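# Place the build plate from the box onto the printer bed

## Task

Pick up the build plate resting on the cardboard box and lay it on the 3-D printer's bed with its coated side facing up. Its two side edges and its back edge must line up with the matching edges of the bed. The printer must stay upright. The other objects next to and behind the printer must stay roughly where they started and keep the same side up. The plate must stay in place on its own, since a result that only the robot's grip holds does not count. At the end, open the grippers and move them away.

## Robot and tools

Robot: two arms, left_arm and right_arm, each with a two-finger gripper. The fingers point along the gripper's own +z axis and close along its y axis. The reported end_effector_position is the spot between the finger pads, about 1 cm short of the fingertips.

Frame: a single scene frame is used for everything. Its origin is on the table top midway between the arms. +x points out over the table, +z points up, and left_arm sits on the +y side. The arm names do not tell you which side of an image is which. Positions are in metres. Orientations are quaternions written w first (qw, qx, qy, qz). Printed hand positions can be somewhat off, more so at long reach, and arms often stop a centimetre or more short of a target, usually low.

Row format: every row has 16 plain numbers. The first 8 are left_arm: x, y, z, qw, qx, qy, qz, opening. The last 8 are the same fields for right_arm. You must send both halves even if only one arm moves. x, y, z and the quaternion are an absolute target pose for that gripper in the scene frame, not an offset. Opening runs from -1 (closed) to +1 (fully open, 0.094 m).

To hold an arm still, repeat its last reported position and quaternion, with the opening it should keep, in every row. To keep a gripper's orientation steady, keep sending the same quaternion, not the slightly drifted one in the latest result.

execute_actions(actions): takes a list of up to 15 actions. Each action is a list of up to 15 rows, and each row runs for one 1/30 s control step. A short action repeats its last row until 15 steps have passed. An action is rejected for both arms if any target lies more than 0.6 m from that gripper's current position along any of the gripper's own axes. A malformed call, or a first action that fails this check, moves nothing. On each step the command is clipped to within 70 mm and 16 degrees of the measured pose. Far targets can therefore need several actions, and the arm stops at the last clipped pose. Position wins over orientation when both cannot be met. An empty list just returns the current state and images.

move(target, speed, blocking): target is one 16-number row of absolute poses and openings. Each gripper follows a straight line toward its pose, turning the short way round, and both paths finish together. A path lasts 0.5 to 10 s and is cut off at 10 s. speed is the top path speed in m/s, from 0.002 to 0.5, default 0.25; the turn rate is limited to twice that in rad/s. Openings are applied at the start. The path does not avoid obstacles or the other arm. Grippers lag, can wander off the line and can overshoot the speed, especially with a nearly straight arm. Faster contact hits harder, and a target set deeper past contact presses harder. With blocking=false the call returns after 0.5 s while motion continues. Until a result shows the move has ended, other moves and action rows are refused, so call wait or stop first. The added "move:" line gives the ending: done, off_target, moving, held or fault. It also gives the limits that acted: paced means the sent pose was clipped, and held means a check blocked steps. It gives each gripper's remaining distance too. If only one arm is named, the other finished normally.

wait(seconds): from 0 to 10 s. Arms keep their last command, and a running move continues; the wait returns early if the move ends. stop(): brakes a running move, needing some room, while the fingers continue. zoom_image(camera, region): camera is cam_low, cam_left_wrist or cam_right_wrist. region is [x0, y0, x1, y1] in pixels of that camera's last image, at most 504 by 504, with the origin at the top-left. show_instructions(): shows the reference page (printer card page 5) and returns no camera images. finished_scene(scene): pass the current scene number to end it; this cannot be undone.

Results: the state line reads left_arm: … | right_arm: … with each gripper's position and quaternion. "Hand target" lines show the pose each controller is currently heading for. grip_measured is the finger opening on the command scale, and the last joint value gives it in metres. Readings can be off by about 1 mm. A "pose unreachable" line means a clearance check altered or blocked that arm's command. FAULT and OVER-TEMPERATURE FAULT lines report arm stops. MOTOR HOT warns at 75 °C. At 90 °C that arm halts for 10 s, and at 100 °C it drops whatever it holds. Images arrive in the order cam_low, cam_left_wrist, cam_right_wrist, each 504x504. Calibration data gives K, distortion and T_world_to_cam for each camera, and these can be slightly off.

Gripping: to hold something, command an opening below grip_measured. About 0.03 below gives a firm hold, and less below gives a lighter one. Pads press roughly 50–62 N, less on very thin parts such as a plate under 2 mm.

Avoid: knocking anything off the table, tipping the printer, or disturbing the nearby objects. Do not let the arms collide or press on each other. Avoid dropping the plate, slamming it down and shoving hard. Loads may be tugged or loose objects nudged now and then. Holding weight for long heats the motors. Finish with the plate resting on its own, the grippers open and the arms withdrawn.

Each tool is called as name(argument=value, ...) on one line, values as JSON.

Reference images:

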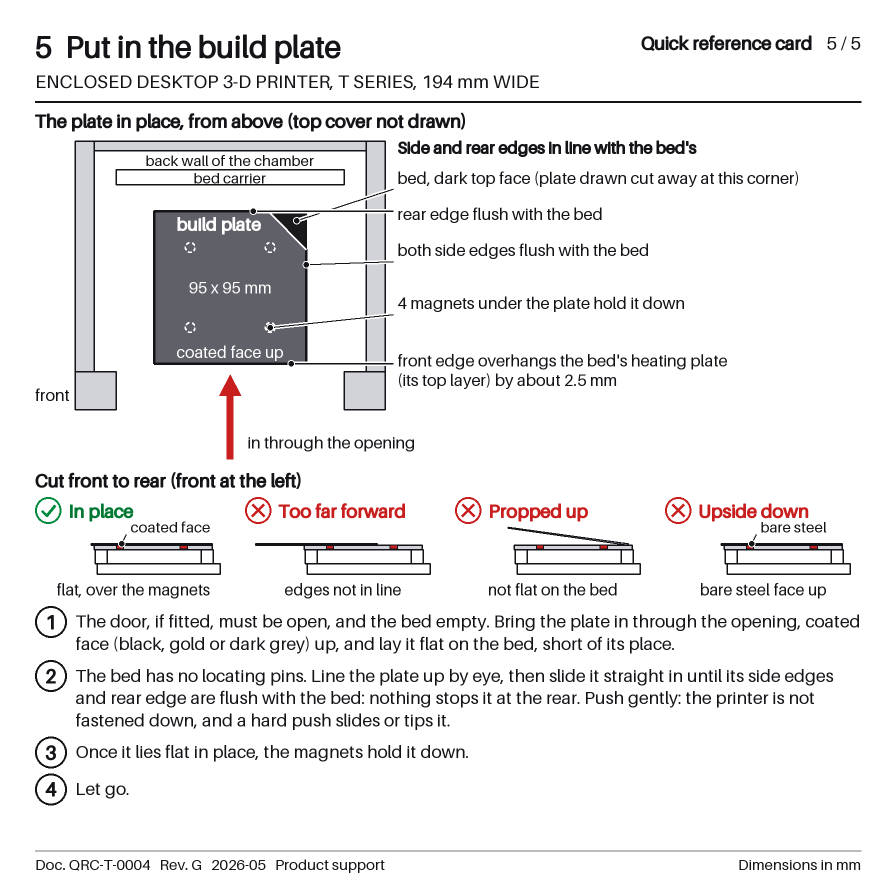

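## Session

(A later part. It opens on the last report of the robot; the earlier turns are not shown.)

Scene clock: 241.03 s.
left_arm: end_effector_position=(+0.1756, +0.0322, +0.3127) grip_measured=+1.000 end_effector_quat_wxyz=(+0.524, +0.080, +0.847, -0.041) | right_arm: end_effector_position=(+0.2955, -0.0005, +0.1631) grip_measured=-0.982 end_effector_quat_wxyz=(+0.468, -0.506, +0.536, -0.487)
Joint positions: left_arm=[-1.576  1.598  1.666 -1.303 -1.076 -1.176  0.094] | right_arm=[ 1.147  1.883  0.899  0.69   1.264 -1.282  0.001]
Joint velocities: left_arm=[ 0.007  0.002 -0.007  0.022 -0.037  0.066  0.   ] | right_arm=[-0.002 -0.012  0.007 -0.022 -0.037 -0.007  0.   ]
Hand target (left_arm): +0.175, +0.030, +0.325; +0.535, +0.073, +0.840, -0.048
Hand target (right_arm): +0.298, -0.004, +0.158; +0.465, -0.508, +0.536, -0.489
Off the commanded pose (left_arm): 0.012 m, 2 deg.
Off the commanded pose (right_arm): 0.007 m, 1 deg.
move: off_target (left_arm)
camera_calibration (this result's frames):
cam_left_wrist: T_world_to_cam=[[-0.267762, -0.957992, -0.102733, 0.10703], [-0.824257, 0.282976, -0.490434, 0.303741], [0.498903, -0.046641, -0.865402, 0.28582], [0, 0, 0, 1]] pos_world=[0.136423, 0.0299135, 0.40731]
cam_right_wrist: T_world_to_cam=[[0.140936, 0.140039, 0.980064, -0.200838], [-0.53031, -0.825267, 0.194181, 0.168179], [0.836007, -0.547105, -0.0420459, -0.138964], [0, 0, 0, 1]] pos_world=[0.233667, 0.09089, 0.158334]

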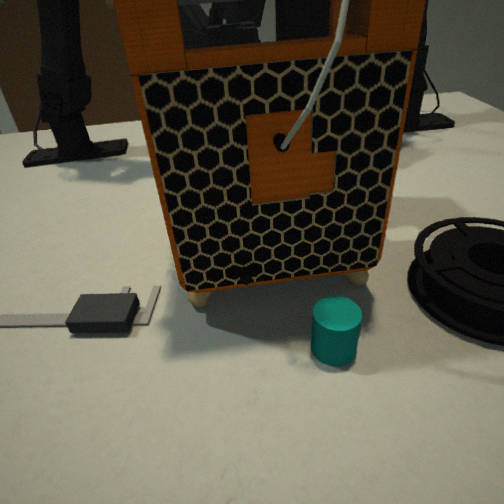

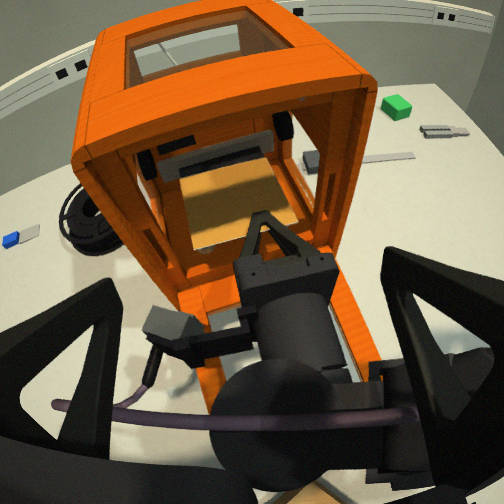

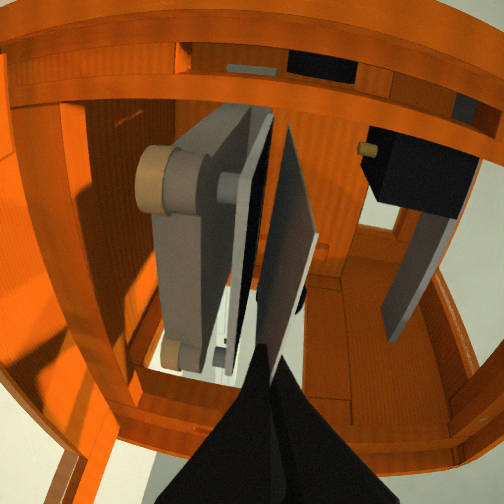

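move(target=[0.175,0.03,0.325,0.535,0.073,0.84,-0.047,1,0.304,-0.005,0.149,0.4825,-0.5084,0.5174,-0.491,-1], speed=0.03)

zoom_image(camera="cam_left_wrist", region=[150,120,330,300])

zoom_image(camera="cam_right_wrist", region=[150,80,400,420])

Scene clock: 263.73 s.
left_arm: end_effector_position=(+0.1756, +0.0324, +0.3128) grip_measured=+1.000 end_effector_quat_wxyz=(+0.524, +0.080, +0.847, -0.040) | right_arm: end_effector_position=(+0.3010, -0.0011, +0.1556) grip_measured=-0.982 end_effector_quat_wxyz=(+0.485, -0.505, +0.520, -0.489)
Joint positions: left_arm=[-1.576  1.598  1.666 -1.303 -1.077 -1.176  0.094] | right_arm=[ 1.128  1.937  0.845  0.942  1.224 -1.419  0.001]
Joint velocities: left_arm=[-0.027 -0.002 -0.007  0.007 -0.051 -0.037  0.   ] | right_arm=[-0.007  0.022 -0.017  0.066 -0.007  0.037 -0.   ]
Hand target (left_arm): +0.175, +0.030, +0.325; +0.535, +0.074, +0.840, -0.048
Hand target (right_arm): +0.304, -0.005, +0.149; +0.482, -0.509, +0.518, -0.491
Off the commanded pose (left_arm): 0.012 m, 2 deg.
Off the commanded pose (right_arm): 0.008 m, 1 deg.
move: off_target (left_arm)
camera_calibration (this result's frames):
cam_left_wrist: T_world_to_cam=[[-0.267605, -0.957947, -0.103561, 0.107396], [-0.824118, 0.283247, -0.490511, 0.30373], [0.499217, -0.0459168, -0.865259, 0.285703], [0, 0, 0, 1]] pos_world=[0.136421, 0.0299678, 0.407312]
cam_right_wrist: T_world_to_cam=[[0.100587, 0.142204, 0.984713, -0.182715], [-0.512439, -0.840954, 0.173789, 0.1698], [0.852812, -0.522086, -0.011718, -0.15395], [0, 0, 0, 1]] pos_world=[0.236681, 0.088402, 0.148609]

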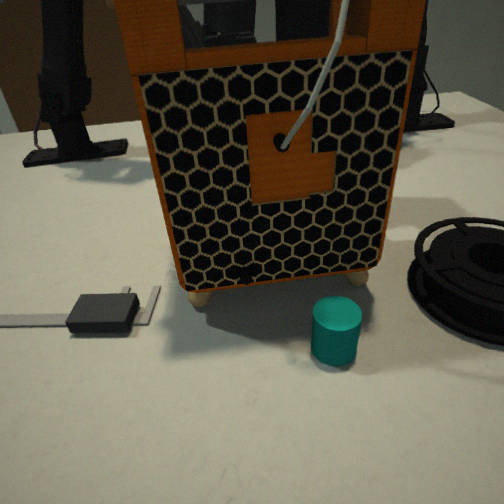

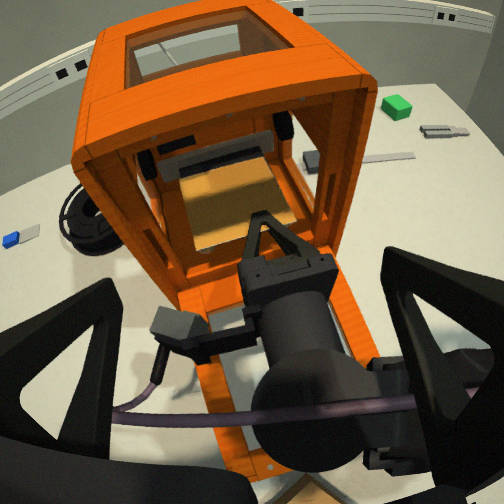

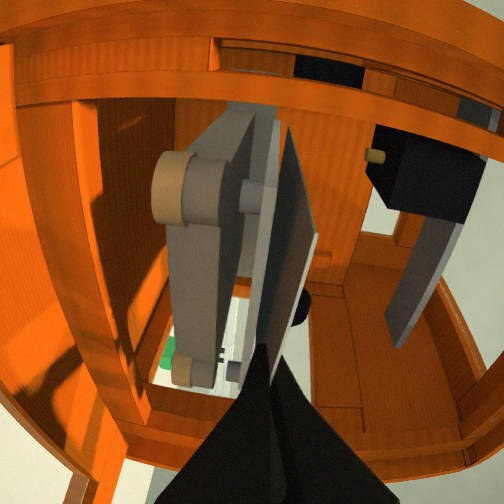

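Region (150, 120, 330, 300) of cam_left_wrist's 504x504 image, scaled by 2.800, with more detail than that image has.

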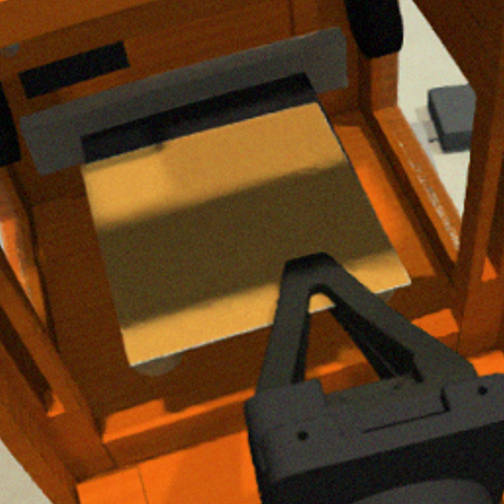

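Region (150, 80, 400, 420) of cam_right_wrist's 504x504 image, scaled by 1.482, with more detail than that image has; it fills the left 371 columns of this view, and the rest is white.

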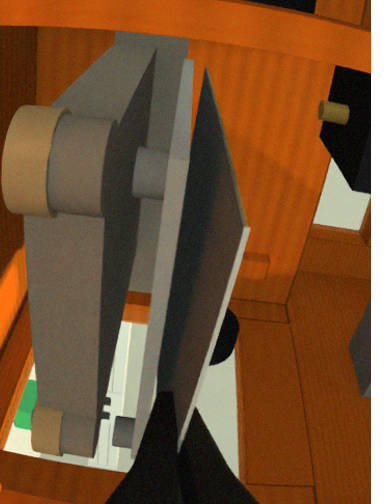

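move(target=[0.175,0.03,0.325,0.535,0.073,0.84,-0.047,1,0.305,-0.007,0.143,0.4913,-0.5,0.5088,-0.5,-1], speed=0.02)

zoom_image(camera="cam_left_wrist", region=[150,120,330,300])

zoom_image(camera="cam_right_wrist", region=[150,80,400,420])

Scene clock: 272.20 s.
left_arm: end_effector_position=(+0.1756, +0.0323, +0.3127) grip_measured=+1.000 end_effector_quat_wxyz=(+0.524, +0.080, +0.847, -0.040) | right_arm: end_effector_position=(+0.3020, -0.0006, +0.1527) grip_measured=-0.982 end_effector_quat_wxyz=(+0.500, -0.494, +0.511, -0.494)
Joint positions: left_arm=[-1.576  1.598  1.666 -1.303 -1.076 -1.176  0.094] | right_arm=[ 1.125  1.994  0.824  1.136  1.217 -1.516  0.001]
Joint velocities: left_arm=[-0.012 -0.007  0.002 -0.051 -0.066 -0.022  0.   ] | right_arm=[-0.017  0.012 -0.007  0.125 -0.022  0.051 -0.001]
Hand target (left_arm): +0.175, +0.030, +0.325; +0.535, +0.073, +0.840, -0.048
Hand target (right_arm): +0.305, -0.007, +0.144; +0.491, -0.500, +0.509, -0.500
Off the commanded pose (left_arm): 0.013 m, 2 deg.
Off the commanded pose (right_arm): 0.012 m, 1 deg.
move: off_target (left_arm, right_arm)
camera_calibration (this result's frames):
cam_left_wrist: T_world_to_cam=[[-0.267605, -0.957994, -0.103126, 0.107228], [-0.824336, 0.283044, -0.490262, 0.303648], [0.498857, -0.0461862, -0.865453, 0.285801], [0, 0, 0, 1]] pos_world=[0.136428, 0.0299782, 0.407273]
cam_right_wrist: T_world_to_cam=[[0.0607612, 0.131175, 0.989495, -0.168714], [-0.512584, -0.846528, 0.143698, 0.175857], [0.856485, -0.515931, 0.015802, -0.159941], [0, 0, 0, 1]] pos_world=[0.237379, 0.0884804, 0.144199]

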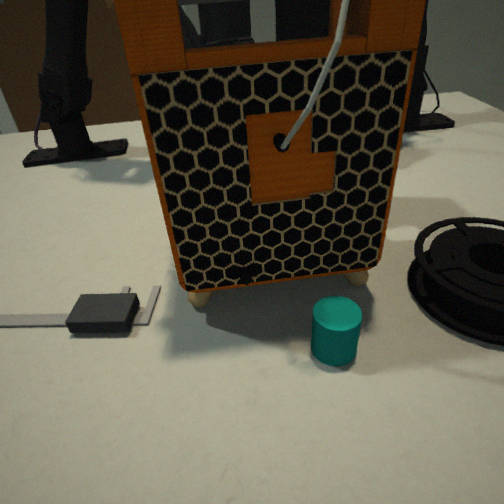

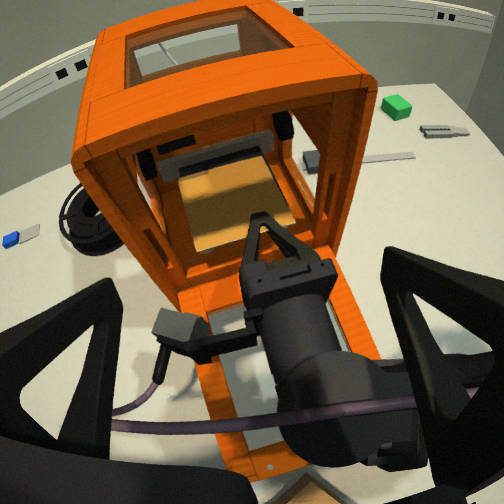

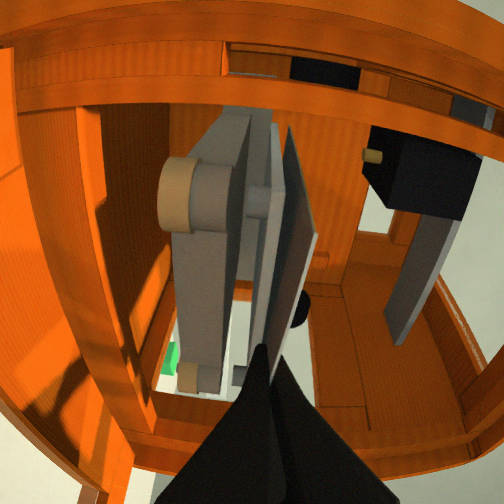

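Region (150, 120, 330, 300) of cam_left_wrist's 504x504 image, scaled by 2.800, with more detail than that image has.

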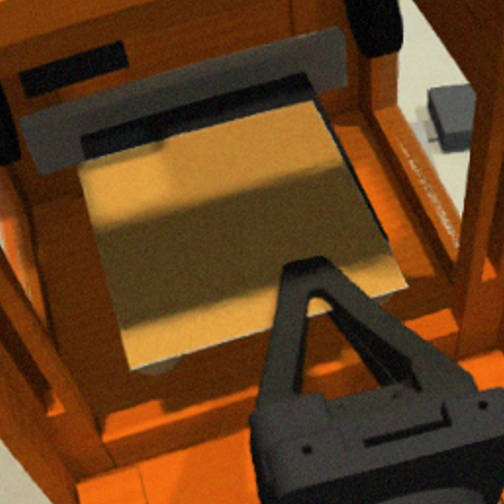

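Region (150, 80, 400, 420) of cam_right_wrist's 504x504 image, scaled by 1.482, with more detail than that image has; it fills the left 371 columns of this view, and the rest is white.

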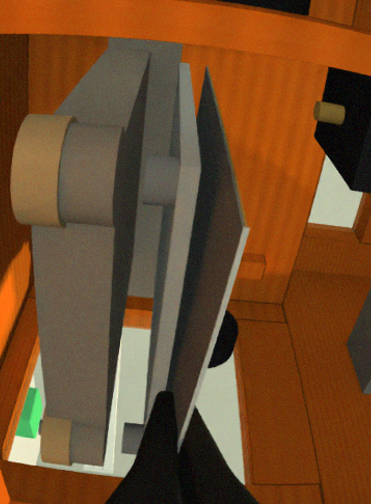

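move(target=[0.175,0.03,0.325,0.535,0.073,0.84,-0.047,1,0.305,-0.010,0.140,0.4913,-0.5,0.5088,-0.5,-1], speed=0.01)

zoom_image(camera="cam_left_wrist", region=[150,120,330,300])

zoom_image(camera="cam_right_wrist", region=[150,80,400,420])

Scene clock: 287.90 s.
left_arm: end_effector_position=(+0.1756, +0.0323, +0.3127) grip_measured=+1.000 end_effector_quat_wxyz=(+0.524, +0.080, +0.847, -0.040) | right_arm: end_effector_position=(+0.3014, -0.0020, +0.1526) grip_measured=-0.982 end_effector_quat_wxyz=(+0.505, -0.492, +0.511, -0.492)
Joint positions: left_arm=[-1.576  1.598  1.666 -1.303 -1.076 -1.176  0.094] | right_arm=[ 1.124  1.996  0.812  1.168  1.211 -1.522  0.001]
Joint velocities: left_arm=[ 0.002 -0.022 -0.002 -0.022  0.007 -0.022  0.   ] | right_arm=[-0.007 -0.007 -0.007  0.022  0.007  0.051  0.   ]
Hand target (left_arm): +0.175, +0.030, +0.325; +0.535, +0.073, +0.840, -0.048
Hand target (right_arm): +0.305, -0.010, +0.140; +0.491, -0.500, +0.509, -0.500
Off the commanded pose (left_arm): 0.013 m, 2 deg.
Off the commanded pose (right_arm): 0.015 m, 2 deg.
move: off_target (left_arm, right_arm)
camera_calibration (this result's frames):
cam_left_wrist: T_world_to_cam=[[-0.267605, -0.957994, -0.103126, 0.107228], [-0.824336, 0.283044, -0.490262, 0.303648], [0.498857, -0.0461862, -0.865453, 0.285801], [0, 0, 0, 1]] pos_world=[0.136428, 0.0299782, 0.407273]
cam_right_wrist: T_world_to_cam=[[0.0540656, 0.121621, 0.991103, -0.166669], [-0.508842, -0.850657, 0.132144, 0.17499], [0.85916, -0.51146, 0.0158947, -0.160955], [0, 0, 0, 1]] pos_world=[0.236339, 0.0868048, 0.14462]

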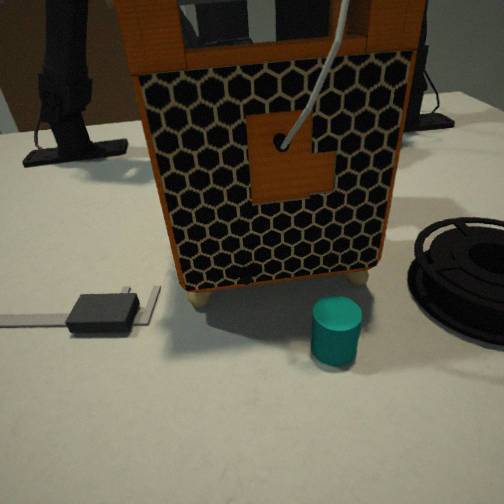

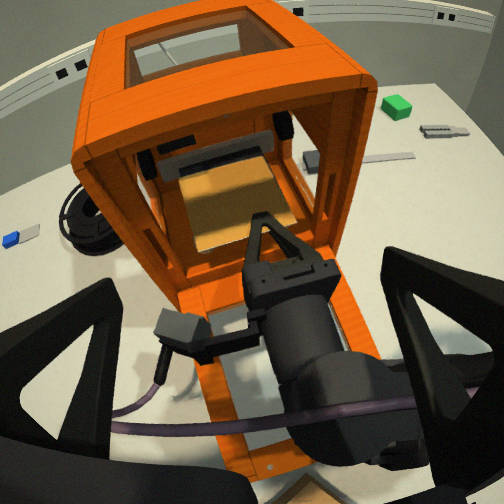

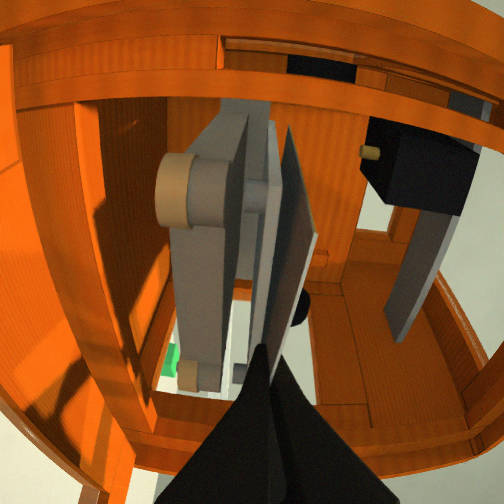

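Region (150, 120, 330, 300) of cam_left_wrist's 504x504 image, scaled by 2.800, with more detail than that image has.

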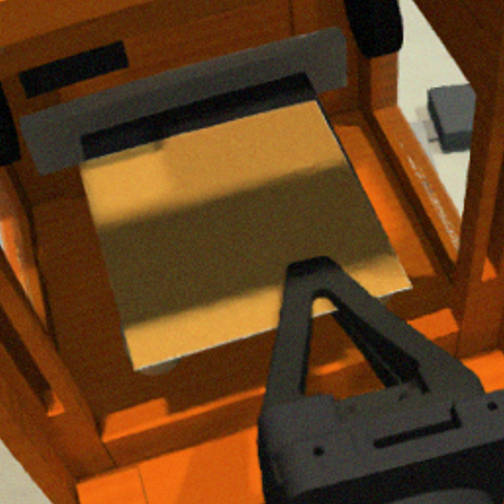

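Region (150, 80, 400, 420) of cam_right_wrist's 504x504 image, scaled by 1.482, with more detail than that image has; it fills the left 371 columns of this view, and the rest is white.

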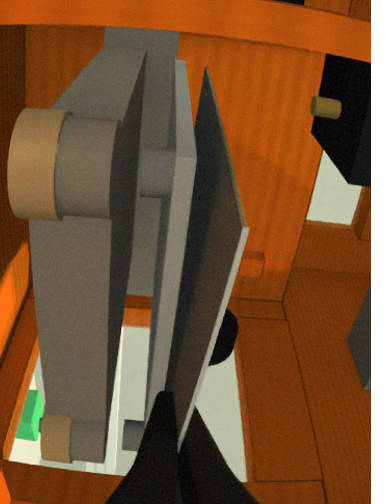

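move(target=[0.175,0.03,0.325,0.535,0.073,0.84,-0.047,1,0.305,-0.007,0.149,0.4738,-0.5081,0.5261,-0.4906,-1], speed=0.02)

zoom_image(camera="cam_left_wrist", region=[150,120,330,300])

zoom_image(camera="cam_right_wrist", region=[150,80,400,420])

Scene clock: 304.87 s.
left_arm: end_effector_position=(+0.1755, +0.0323, +0.3126) grip_measured=+1.000 end_effector_quat_wxyz=(+0.524, +0.080, +0.847, -0.040) | right_arm: end_effector_position=(+0.3008, -0.0035, +0.1516) grip_measured=-0.982 end_effector_quat_wxyz=(+0.490, -0.506, +0.519, -0.484)
Joint positions: left_arm=[-1.576  1.598  1.666 -1.303 -1.076 -1.176  0.094] | right_arm=[ 1.124  1.94   0.822  0.973  1.209 -1.416  0.001]
Joint velocities: left_arm=[-0.027 -0.007 -0.007  0.037 -0.022  0.022  0.   ] | right_arm=[-0.017  0.002  0.017 -0.037 -0.007 -0.081 -0.   ]
Hand target (left_arm): +0.175, +0.030, +0.325; +0.535, +0.073, +0.840, -0.048
Hand target (right_arm): +0.305, -0.007, +0.149; +0.475, -0.508, +0.525, -0.491
Off the commanded pose (left_arm): 0.013 m, 2 deg.
Off the commanded pose (right_arm): 0.006 m, 2 deg.
move: off_target (left_arm)
camera_calibration (this result's frames):
cam_left_wrist: T_world_to_cam=[[-0.267762, -0.957961, -0.103028, 0.107191], [-0.824477, 0.283147, -0.489966, 0.303528], [0.49854, -0.0462501, -0.865632, 0.285882], [0, 0, 0, 1]] pos_world=[0.13643, 0.0299634, 0.40723]
cam_right_wrist: T_world_to_cam=[[0.0990689, 0.134616, 0.985933, -0.178118], [-0.503353, -0.847917, 0.16635, 0.166753], [0.858383, -0.512752, -0.0162429, -0.156011], [0, 0, 0, 1]] pos_world=[0.235499, 0.0853756, 0.145339]

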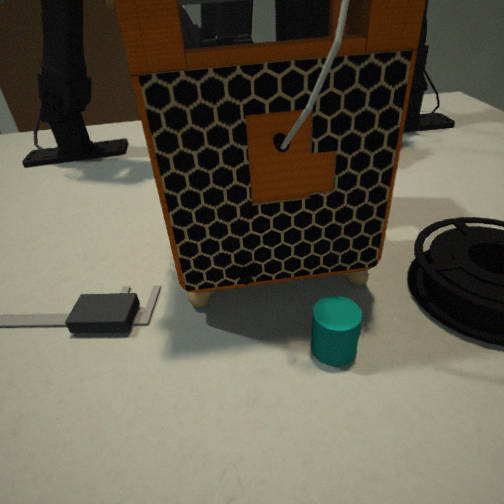

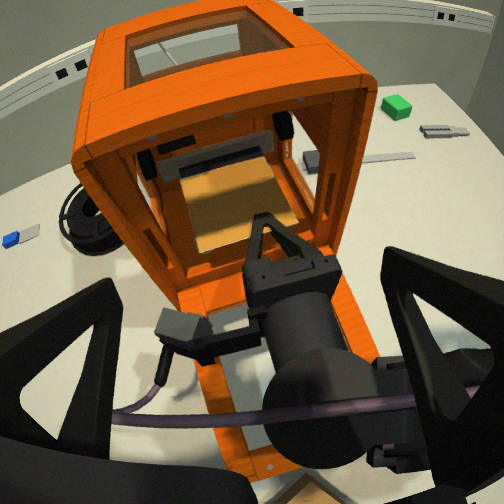

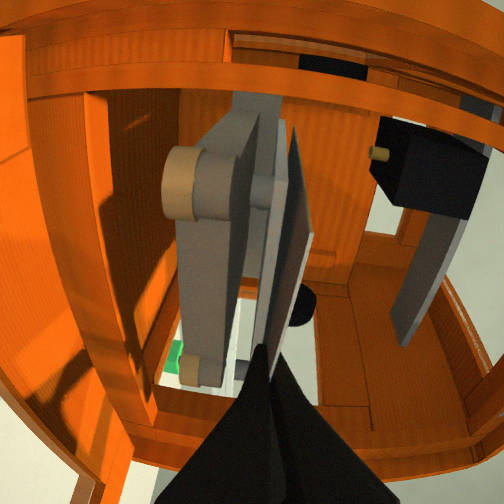

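Region (150, 120, 330, 300) of cam_left_wrist's 504x504 image, scaled by 2.800, with more detail than that image has.

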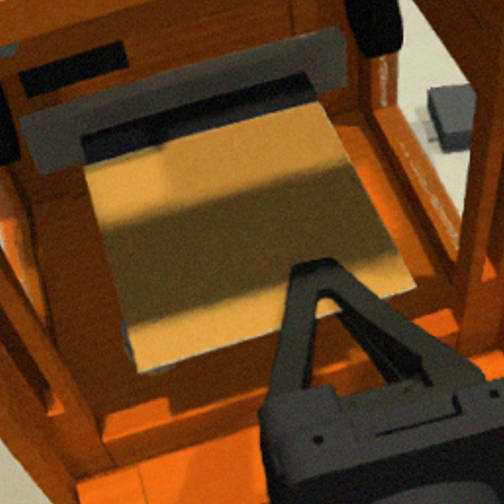

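Region (150, 80, 400, 420) of cam_right_wrist's 504x504 image, scaled by 1.482, with more detail than that image has; it fills the left 371 columns of this view, and the rest is white.

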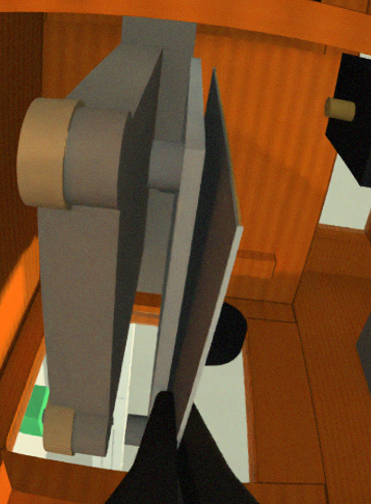

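execute_actions(actions=[[[0.175,0.03,0.325,0.535,0.073,0.84,-0.047,1,0.302,-0.005,0.150,0.485,-0.507,0.521,-0.486,-0.9]],[[0.175,0.03,0.325,0.535,0.073,0.84,-0.047,1,0.302,-0.005,0.150,0.485,-0.507,0.521,-0.486,-0.75]],[[0.175,0.03,0.325,0.535,0.073,0.84,-0.047,1,0.302,-0.005,0.150,0.485,-0.507,0.521,-0.486,-0.65]]])

move(target=[0.175,0.03,0.325,0.535,0.073,0.84,-0.047,1,0.25,-0.005,0.153,0.485,-0.507,0.521,-0.486,-0.65], speed=0.05)

zoom_image(camera="cam_left_wrist", region=[150,120,330,300])

Scene clock: 317.63 s.
left_arm: end_effector_position=(+0.1756, +0.0324, +0.3128) grip_measured=+1.000 end_effector_quat_wxyz=(+0.524, +0.080, +0.847, -0.040) | right_arm: end_effector_position=(+0.3008, -0.0036, +0.1509) grip_measured=-0.651 end_effector_quat_wxyz=(+0.488, -0.507, +0.520, -0.484)
Joint positions: left_arm=[-1.576  1.598  1.666 -1.303 -1.077 -1.176  0.094] | right_arm=[ 1.124  1.939  0.823  0.962  1.209 -1.411  0.016]
Joint velocities: left_arm=[-0.022  0.007  0.007 -0.037  0.022  0.022  0.   ] | right_arm=[ 0.022 -0.012 -0.007  0.051  0.022 -0.066 -0.001]
Hand target (left_arm): +0.175, +0.030, +0.325; +0.535, +0.073, +0.840, -0.048
Hand target (right_arm): +0.302, -0.005, +0.150; +0.485, -0.507, +0.521, -0.486
Off the commanded pose (left_arm): 0.012 m, 2 deg.
Off the commanded pose (right_arm): 0.002 m, 0 deg.
camera_calibration (this result's frames):
cam_left_wrist: T_world_to_cam=[[-0.267447, -0.958028, -0.103224, 0.107266], [-0.824194, 0.282941, -0.490559, 0.303768], [0.499175, -0.0461223, -0.865273, 0.285721], [0, 0, 0, 1]] pos_world=[0.136427, 0.0299929, 0.407315]
cam_right_wrist: T_world_to_cam=[[0.102158, 0.137767, 0.985182, -0.178251], [-0.50338, -0.847047, 0.170648, 0.166157], [0.858005, -0.513354, -0.0171837, -0.155805], [0, 0, 0, 1]] pos_world=[0.235531, 0.0853167, 0.144578]

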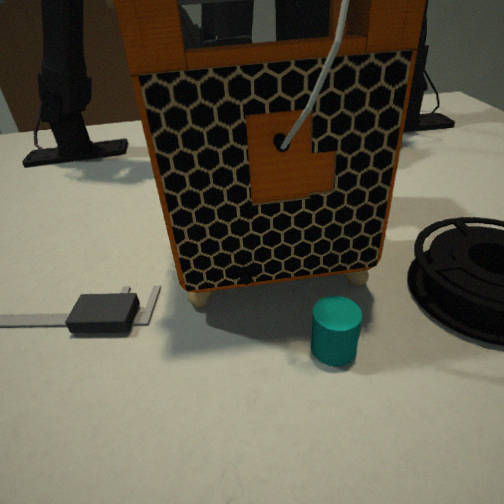

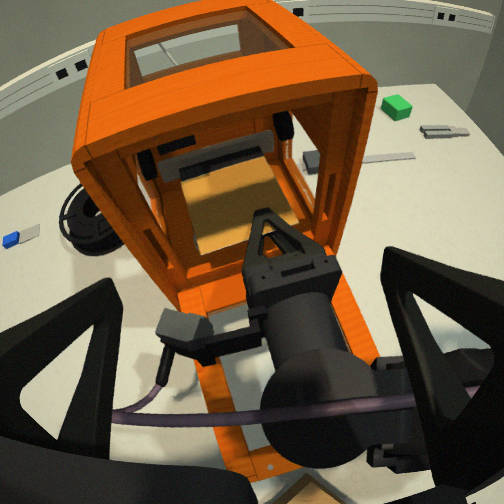

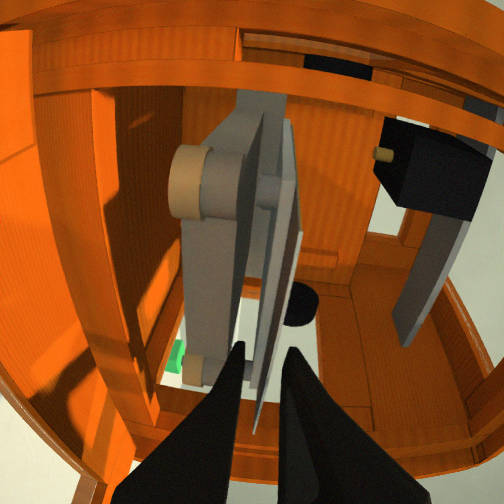

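Scene clock: 319.10 s.
left_arm: end_effector_position=(+0.1756, +0.0324, +0.3128) grip_measured=+1.000 end_effector_quat_wxyz=(+0.524, +0.080, +0.847, -0.040) | right_arm: end_effector_position=(+0.2546, +0.0003, +0.1522) grip_measured=-0.651 end_effector_quat_wxyz=(+0.487, -0.509, +0.517, -0.486)
Joint positions: left_arm=[-1.576  1.598  1.666 -1.303 -1.077 -1.176  0.094] | right_arm=[ 1.257  1.892  0.791  0.869  1.34  -1.336  0.016]
Joint velocities: left_arm=[-0.012  0.007  0.002  0.022  0.007 -0.051  0.   ] | right_arm=[-0.017 -0.002 -0.007 -0.022  0.007  0.066  0.001]
Hand target (left_arm): +0.175, +0.030, +0.325; +0.535, +0.073, +0.840, -0.048
Hand target (right_arm): +0.250, -0.005, +0.154; +0.486, -0.506, +0.520, -0.487
Off the commanded pose (left_arm): 0.012 m, 2 deg.
Off the commanded pose (right_arm): 0.007 m, 1 deg.
move: off_target (left_arm)
camera_calibration (this result's frames):
cam_left_wrist: T_world_to_cam=[[-0.267447, -0.958028, -0.103224, 0.107266], [-0.824194, 0.282941, -0.490559, 0.303768], [0.499175, -0.0461223, -0.865273, 0.285721], [0, 0, 0, 1]] pos_world=[0.136427, 0.0299929, 0.407315]
cam_right_wrist: T_world_to_cam=[[0.100759, 0.144968, 0.984293, -0.174894], [-0.503114, -0.846085, 0.176115, 0.145064], [0.858326, -0.512957, -0.0123154, -0.115012], [0, 0, 0, 1]] pos_world=[0.189323, 0.0890947, 0.145183]

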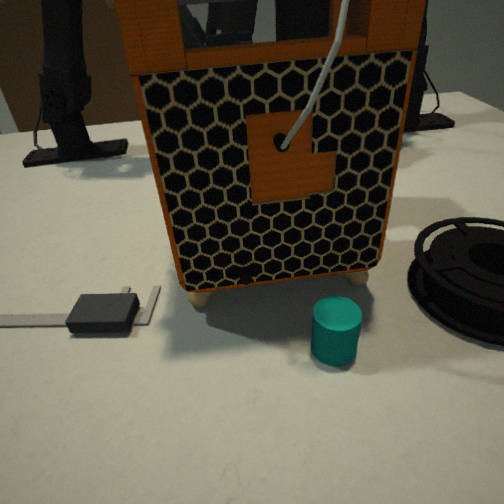

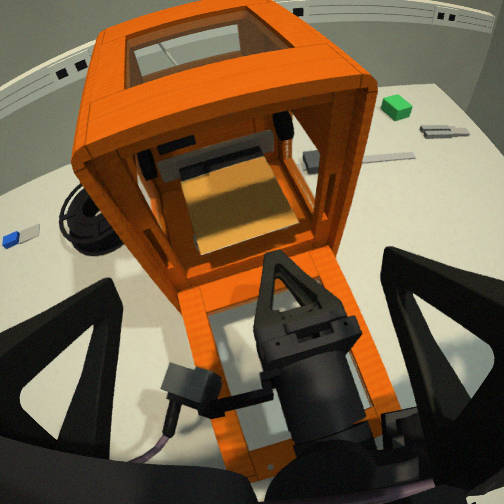

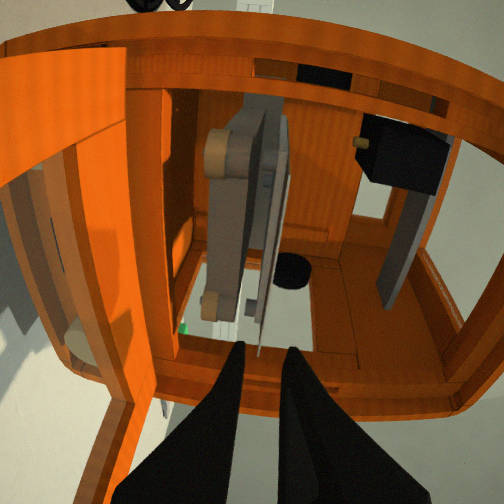

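Region (150, 120, 330, 300) of cam_left_wrist's 504x504 image, scaled by 2.800, with more detail than that image has.

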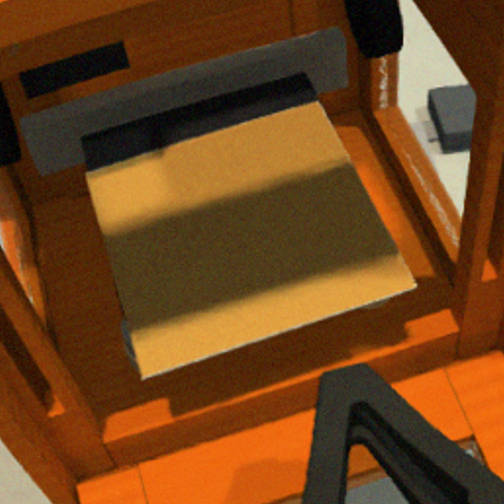

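move(target=[0.17,0.10,0.35,0.519,0.218,0.814,-0.139,1,0.262,0.012,0.152,0.6755,-0.0129,0.7372,0.0118,0.3], speed=0.3)

Scene clock: 329.57 s.
left_arm: end_effector_position=(+0.1678, +0.0952, +0.3504) grip_measured=+1.000 end_effector_quat_wxyz=(+0.516, +0.220, +0.816, -0.137) | right_arm: end_effector_position=(+0.2561, +0.0062, +0.1392) grip_measured=+0.299 end_effector_quat_wxyz=(+0.674, -0.029, +0.738, -0.001)
Joint positions: left_arm=[-1.517  1.097  1.35  -0.964 -0.852 -0.571  0.094] | right_arm=[1.249 1.892 0.791 0.779 1.278 0.27  0.061]
Joint velocities: left_arm=[-0.007  0.007  0.002 -0.125 -0.081  0.022  0.   ] | right_arm=[ 0.007 -0.007  0.002 -0.007  0.022  0.007 -0.001]
Hand target (left_arm): +0.170, +0.099, +0.350; +0.518, +0.217, +0.816, -0.138
Hand target (right_arm): +0.262, +0.011, +0.151; +0.676, -0.013, +0.737, +0.012
Off the commanded pose (left_arm): 0.005 m, 1 deg.
Off the commanded pose (right_arm): 0.015 m, 2 deg.
move: off_target (right_arm)
camera_calibration (this result's frames):
cam_left_wrist: T_world_to_cam=[[-0.574892, -0.812945, -0.0928466, 0.203399], [-0.673986, 0.534827, -0.509611, 0.255546], [0.463942, -0.230394, -0.855381, 0.345076], [0, 0, 0, 1]] pos_world=[0.129072, 0.108183, 0.444286]
cam_right_wrist: T_world_to_cam=[[0.102272, -0.976727, 0.188533, -0.0457835], [-0.57204, -0.2128, -0.79214, 0.301615], [0.813825, -0.0268344, -0.580491, -0.0259019], [0, 0, 0, 1]] pos_world=[0.198298, 0.0187707, 0.232517]

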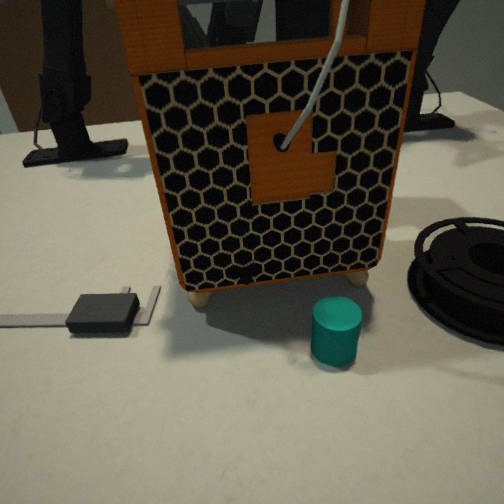

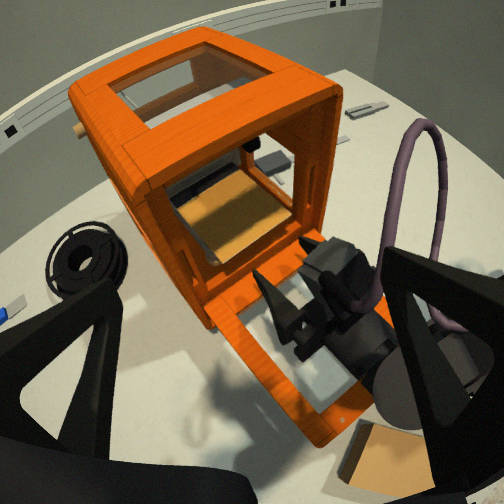

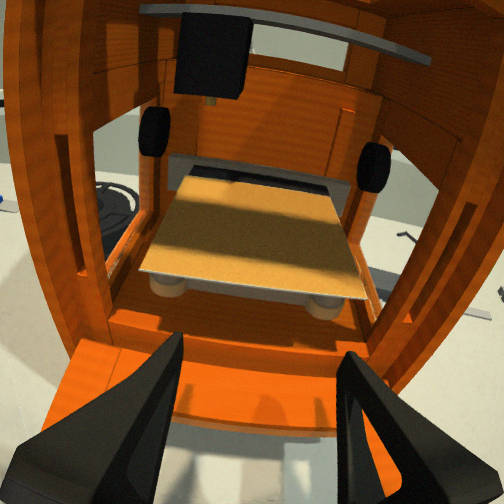

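move(target=[0.17,0.10,0.35,0.519,0.218,0.814,-0.139,1,0.282,0.018,0.161,0.6755,-0.018,0.7372,0.007,0.3], speed=0.05)

zoom_image(camera="cam_left_wrist", region=[150,140,330,320])

Scene clock: 341.77 s.
left_arm: end_effector_position=(+0.1676, +0.0942, +0.3509) grip_measured=+1.000 end_effector_quat_wxyz=(+0.517, +0.222, +0.815, -0.138) | right_arm: end_effector_position=(+0.2769, +0.0146, +0.1560) grip_measured=+0.299 end_effector_quat_wxyz=(+0.676, -0.016, +0.737, +0.009)
Joint positions: left_arm=[-1.517  1.097  1.35  -0.958 -0.849 -0.563  0.094] | right_arm=[1.197 1.892 0.86  0.771 1.232 0.239 0.061]
Joint velocities: left_arm=[-0.022 -0.012  0.002  0.022  0.066 -0.037  0.   ] | right_arm=[ 0.032  0.002 -0.012  0.037 -0.022  0.066  0.   ]
Hand target (left_arm): +0.170, +0.100, +0.350; +0.519, +0.218, +0.815, -0.139
Hand target (right_arm): +0.282, +0.018, +0.160; +0.675, -0.018, +0.737, +0.007
Off the commanded pose (left_arm): 0.006 m, 1 deg.
Off the commanded pose (right_arm): 0.008 m, 0 deg.
move: done
camera_calibration (this result's frames):
cam_left_wrist: T_world_to_cam=[[-0.579001, -0.809837, -0.0944587, 0.203496], [-0.670092, 0.538657, -0.510711, 0.255521], [0.464474, -0.232406, -0.854548, 0.345238], [0, 0, 0, 1]] pos_world=[0.128693, 0.107396, 0.444742]
cam_right_wrist: T_world_to_cam=[[0.0967021, -0.982639, 0.15833, -0.0364568], [-0.569694, -0.185086, -0.800744, 0.328904], [0.816148, -0.0127663, -0.577702, -0.0342347], [0, 0, 0, 1]] pos_world=[0.218841, 0.0246147, 0.249363]

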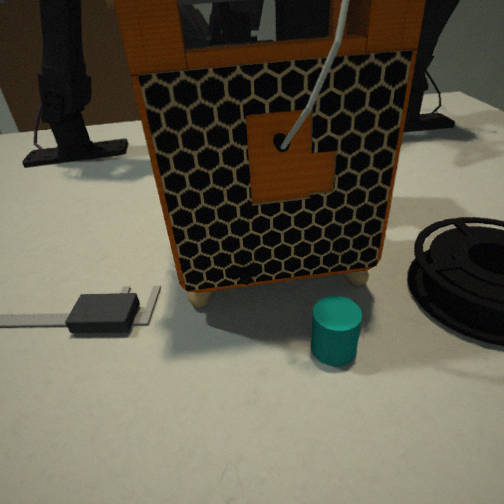

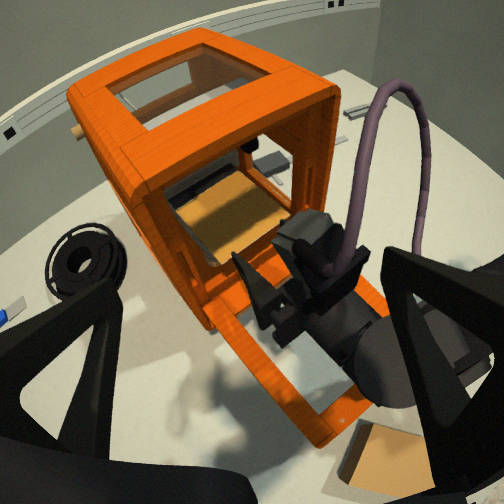

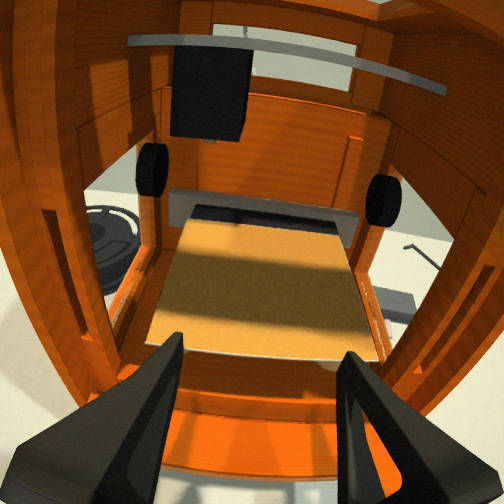

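Region (150, 140, 330, 320) of cam_left_wrist's 504x504 image, scaled by 2.800, with more detail than that image has.

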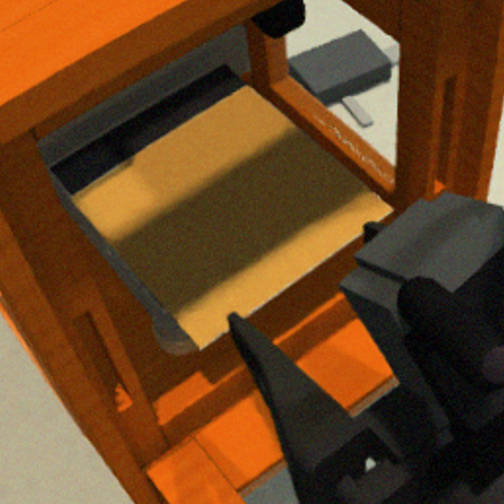

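move(target=[0.17,0.10,0.35,0.519,0.218,0.814,-0.139,1,0.285,0.017,0.151,0.675,-0.029,0.737,-0.003,0.3], speed=0.03)

zoom_image(camera="cam_right_wrist", region=[120,160,420,400])

Scene clock: 355.00 s.
left_arm: end_effector_position=(+0.1675, +0.0942, +0.3510) grip_measured=+1.000 end_effector_quat_wxyz=(+0.517, +0.223, +0.815, -0.138) | right_arm: end_effector_position=(+0.2800, +0.0151, +0.1511) grip_measured=+0.299 end_effector_quat_wxyz=(+0.675, -0.028, +0.737, -0.001)
Joint positions: left_arm=[-1.517  1.097  1.35  -0.958 -0.849 -0.563  0.094] | right_arm=[1.189 1.908 0.86  0.786 1.222 0.209 0.061]
Joint velocities: left_arm=[-0.012 -0.007 -0.002 -0.007 -0.095 -0.022  0.   ] | right_arm=[ 0.007 -0.022 -0.022 -0.022 -0.022 -0.037 -0.001]
Hand target (left_arm): +0.170, +0.100, +0.350; +0.519, +0.218, +0.815, -0.139
Hand target (right_arm): +0.285, +0.017, +0.151; +0.675, -0.029, +0.737, -0.003
Off the commanded pose (left_arm): 0.006 m, 1 deg.
Off the commanded pose (right_arm): 0.005 m, 0 deg.
move: done
camera_calibration (this result's frames):
cam_left_wrist: T_world_to_cam=[[-0.579373, -0.809583, -0.0943504, 0.203404], [-0.669872, 0.538911, -0.510731, 0.255499], [0.464326, -0.232701, -0.854548, 0.345307], [0, 0, 0, 1]] pos_world=[0.128664, 0.107335, 0.444764]
cam_right_wrist: T_world_to_cam=[[0.10114, -0.976909, 0.188203, -0.0413547], [-0.570381, -0.211934, -0.793567, 0.326311], [0.815129, -0.0270861, -0.578645, -0.0389329], [0, 0, 0, 1]] pos_world=[0.222039, 0.0277019, 0.244204]

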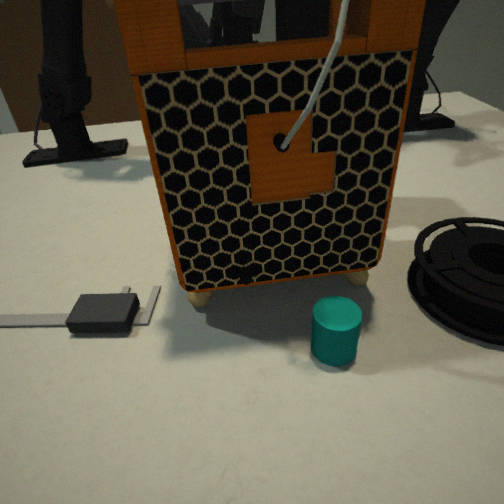

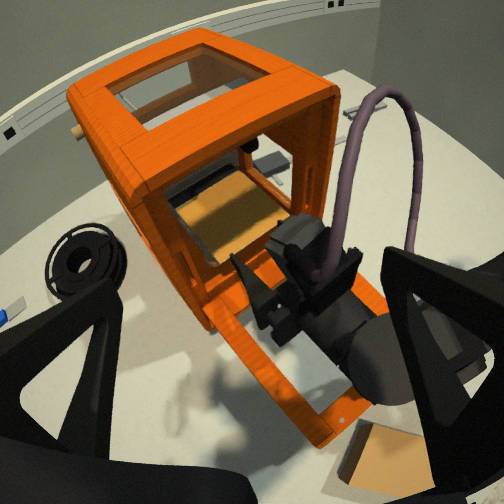

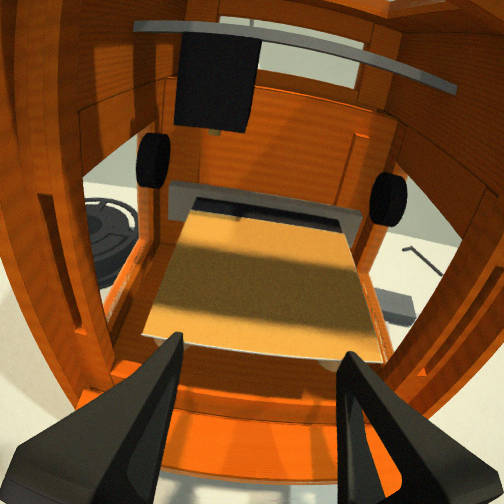

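Region (120, 160, 420, 400) of cam_right_wrist's 504x504 image, scaled by 1.680, with more detail than that image has; it fills the top 403 rows of this view, and the rest is white.

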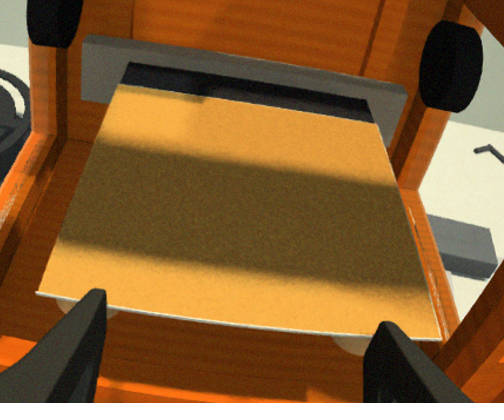

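move(target=[0.17,0.10,0.35,0.519,0.218,0.814,-0.139,1,0.302,0.017,0.148,0.675,-0.023,0.737,-0.009,0.3], speed=0.015)

zoom_image(camera="cam_right_wrist", region=[120,160,420,400])

zoom_image(camera="cam_left_wrist", region=[150,140,330,320])

Scene clock: 365.63 s.
left_arm: end_effector_position=(+0.1675, +0.0942, +0.3510) grip_measured=+1.000 end_effector_quat_wxyz=(+0.517, +0.223, +0.815, -0.138) | right_arm: end_effector_position=(+0.2957, +0.0121, +0.1435) grip_measured=+0.299 end_effector_quat_wxyz=(+0.673, -0.027, +0.739, -0.012)
Joint positions: left_arm=[-1.517  1.097  1.35  -0.958 -0.849 -0.563  0.094] | right_arm=[1.147 1.944 0.876 0.805 1.198 0.191 0.061]
Joint velocities: left_arm=[-0.007 -0.017 -0.002 -0.037  0.051  0.022  0.   ] | right_arm=[-0.007  0.002 -0.012  0.007  0.022  0.081 -0.001]
Hand target (left_arm): +0.170, +0.100, +0.350; +0.519, +0.218, +0.815, -0.139
Hand target (right_arm): +0.302, +0.017, +0.148; +0.675, -0.023, +0.738, -0.009
Off the commanded pose (left_arm): 0.006 m, 1 deg.
Off the commanded pose (right_arm): 0.009 m, 1 deg.
move: done
camera_calibration (this result's frames):
cam_left_wrist: T_world_to_cam=[[-0.579373, -0.809583, -0.0943504, 0.203404], [-0.669872, 0.538911, -0.510731, 0.255499], [0.464326, -0.232701, -0.854548, 0.345307], [0, 0, 0, 1]] pos_world=[0.128664, 0.107335, 0.444764]
cam_right_wrist: T_world_to_cam=[[0.0854683, -0.97548, 0.202816, -0.041949], [-0.578337, -0.21433, -0.78714, 0.330068], [0.811308, -0.0500206, -0.582475, -0.0541956], [0, 0, 0, 1]] pos_world=[0.238445, 0.0271121, 0.23675]

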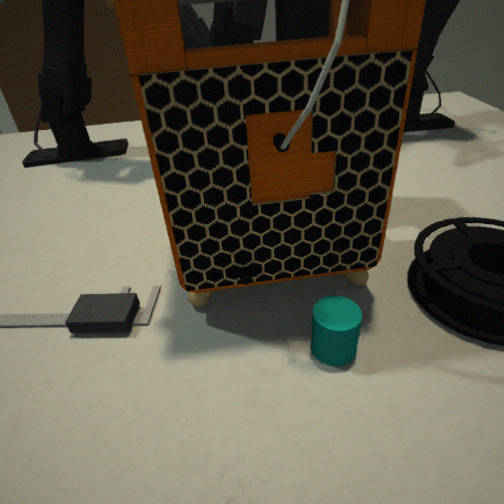

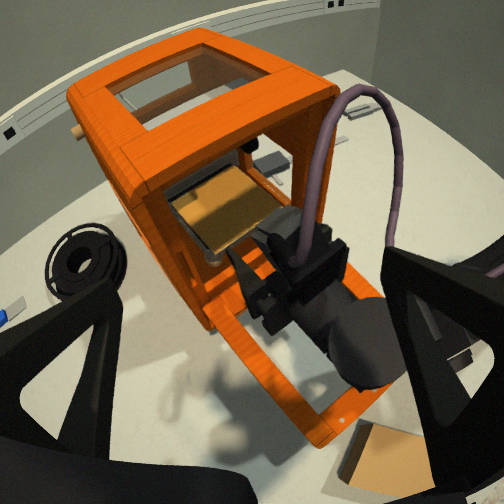

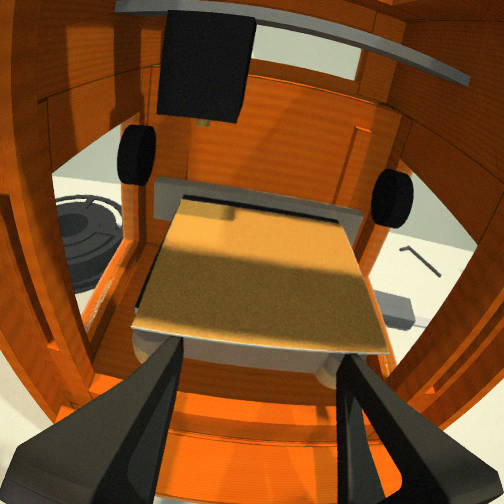

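Region (120, 160, 420, 400) of cam_right_wrist's 504x504 image, scaled by 1.680, with more detail than that image has; it fills the top 403 rows of this view, and the rest is white.

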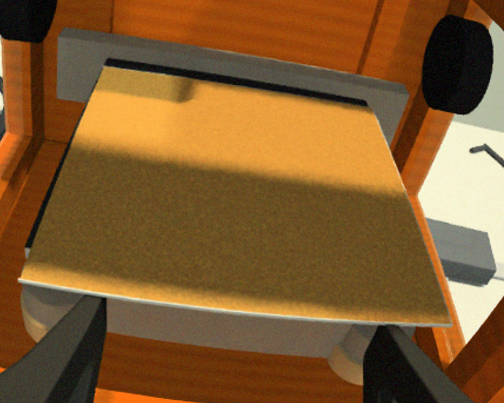

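Region (150, 140, 330, 320) of cam_left_wrist's 504x504 image, scaled by 2.800, with more detail than that image has.

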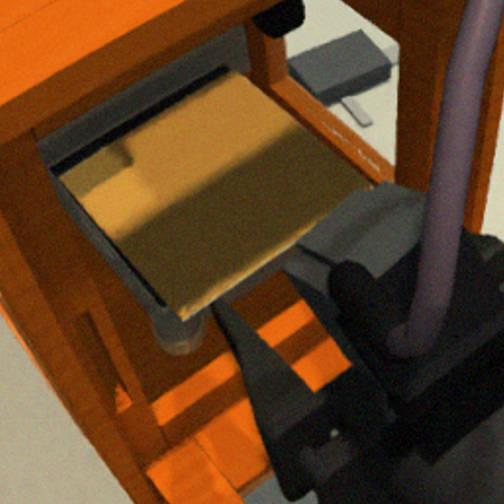

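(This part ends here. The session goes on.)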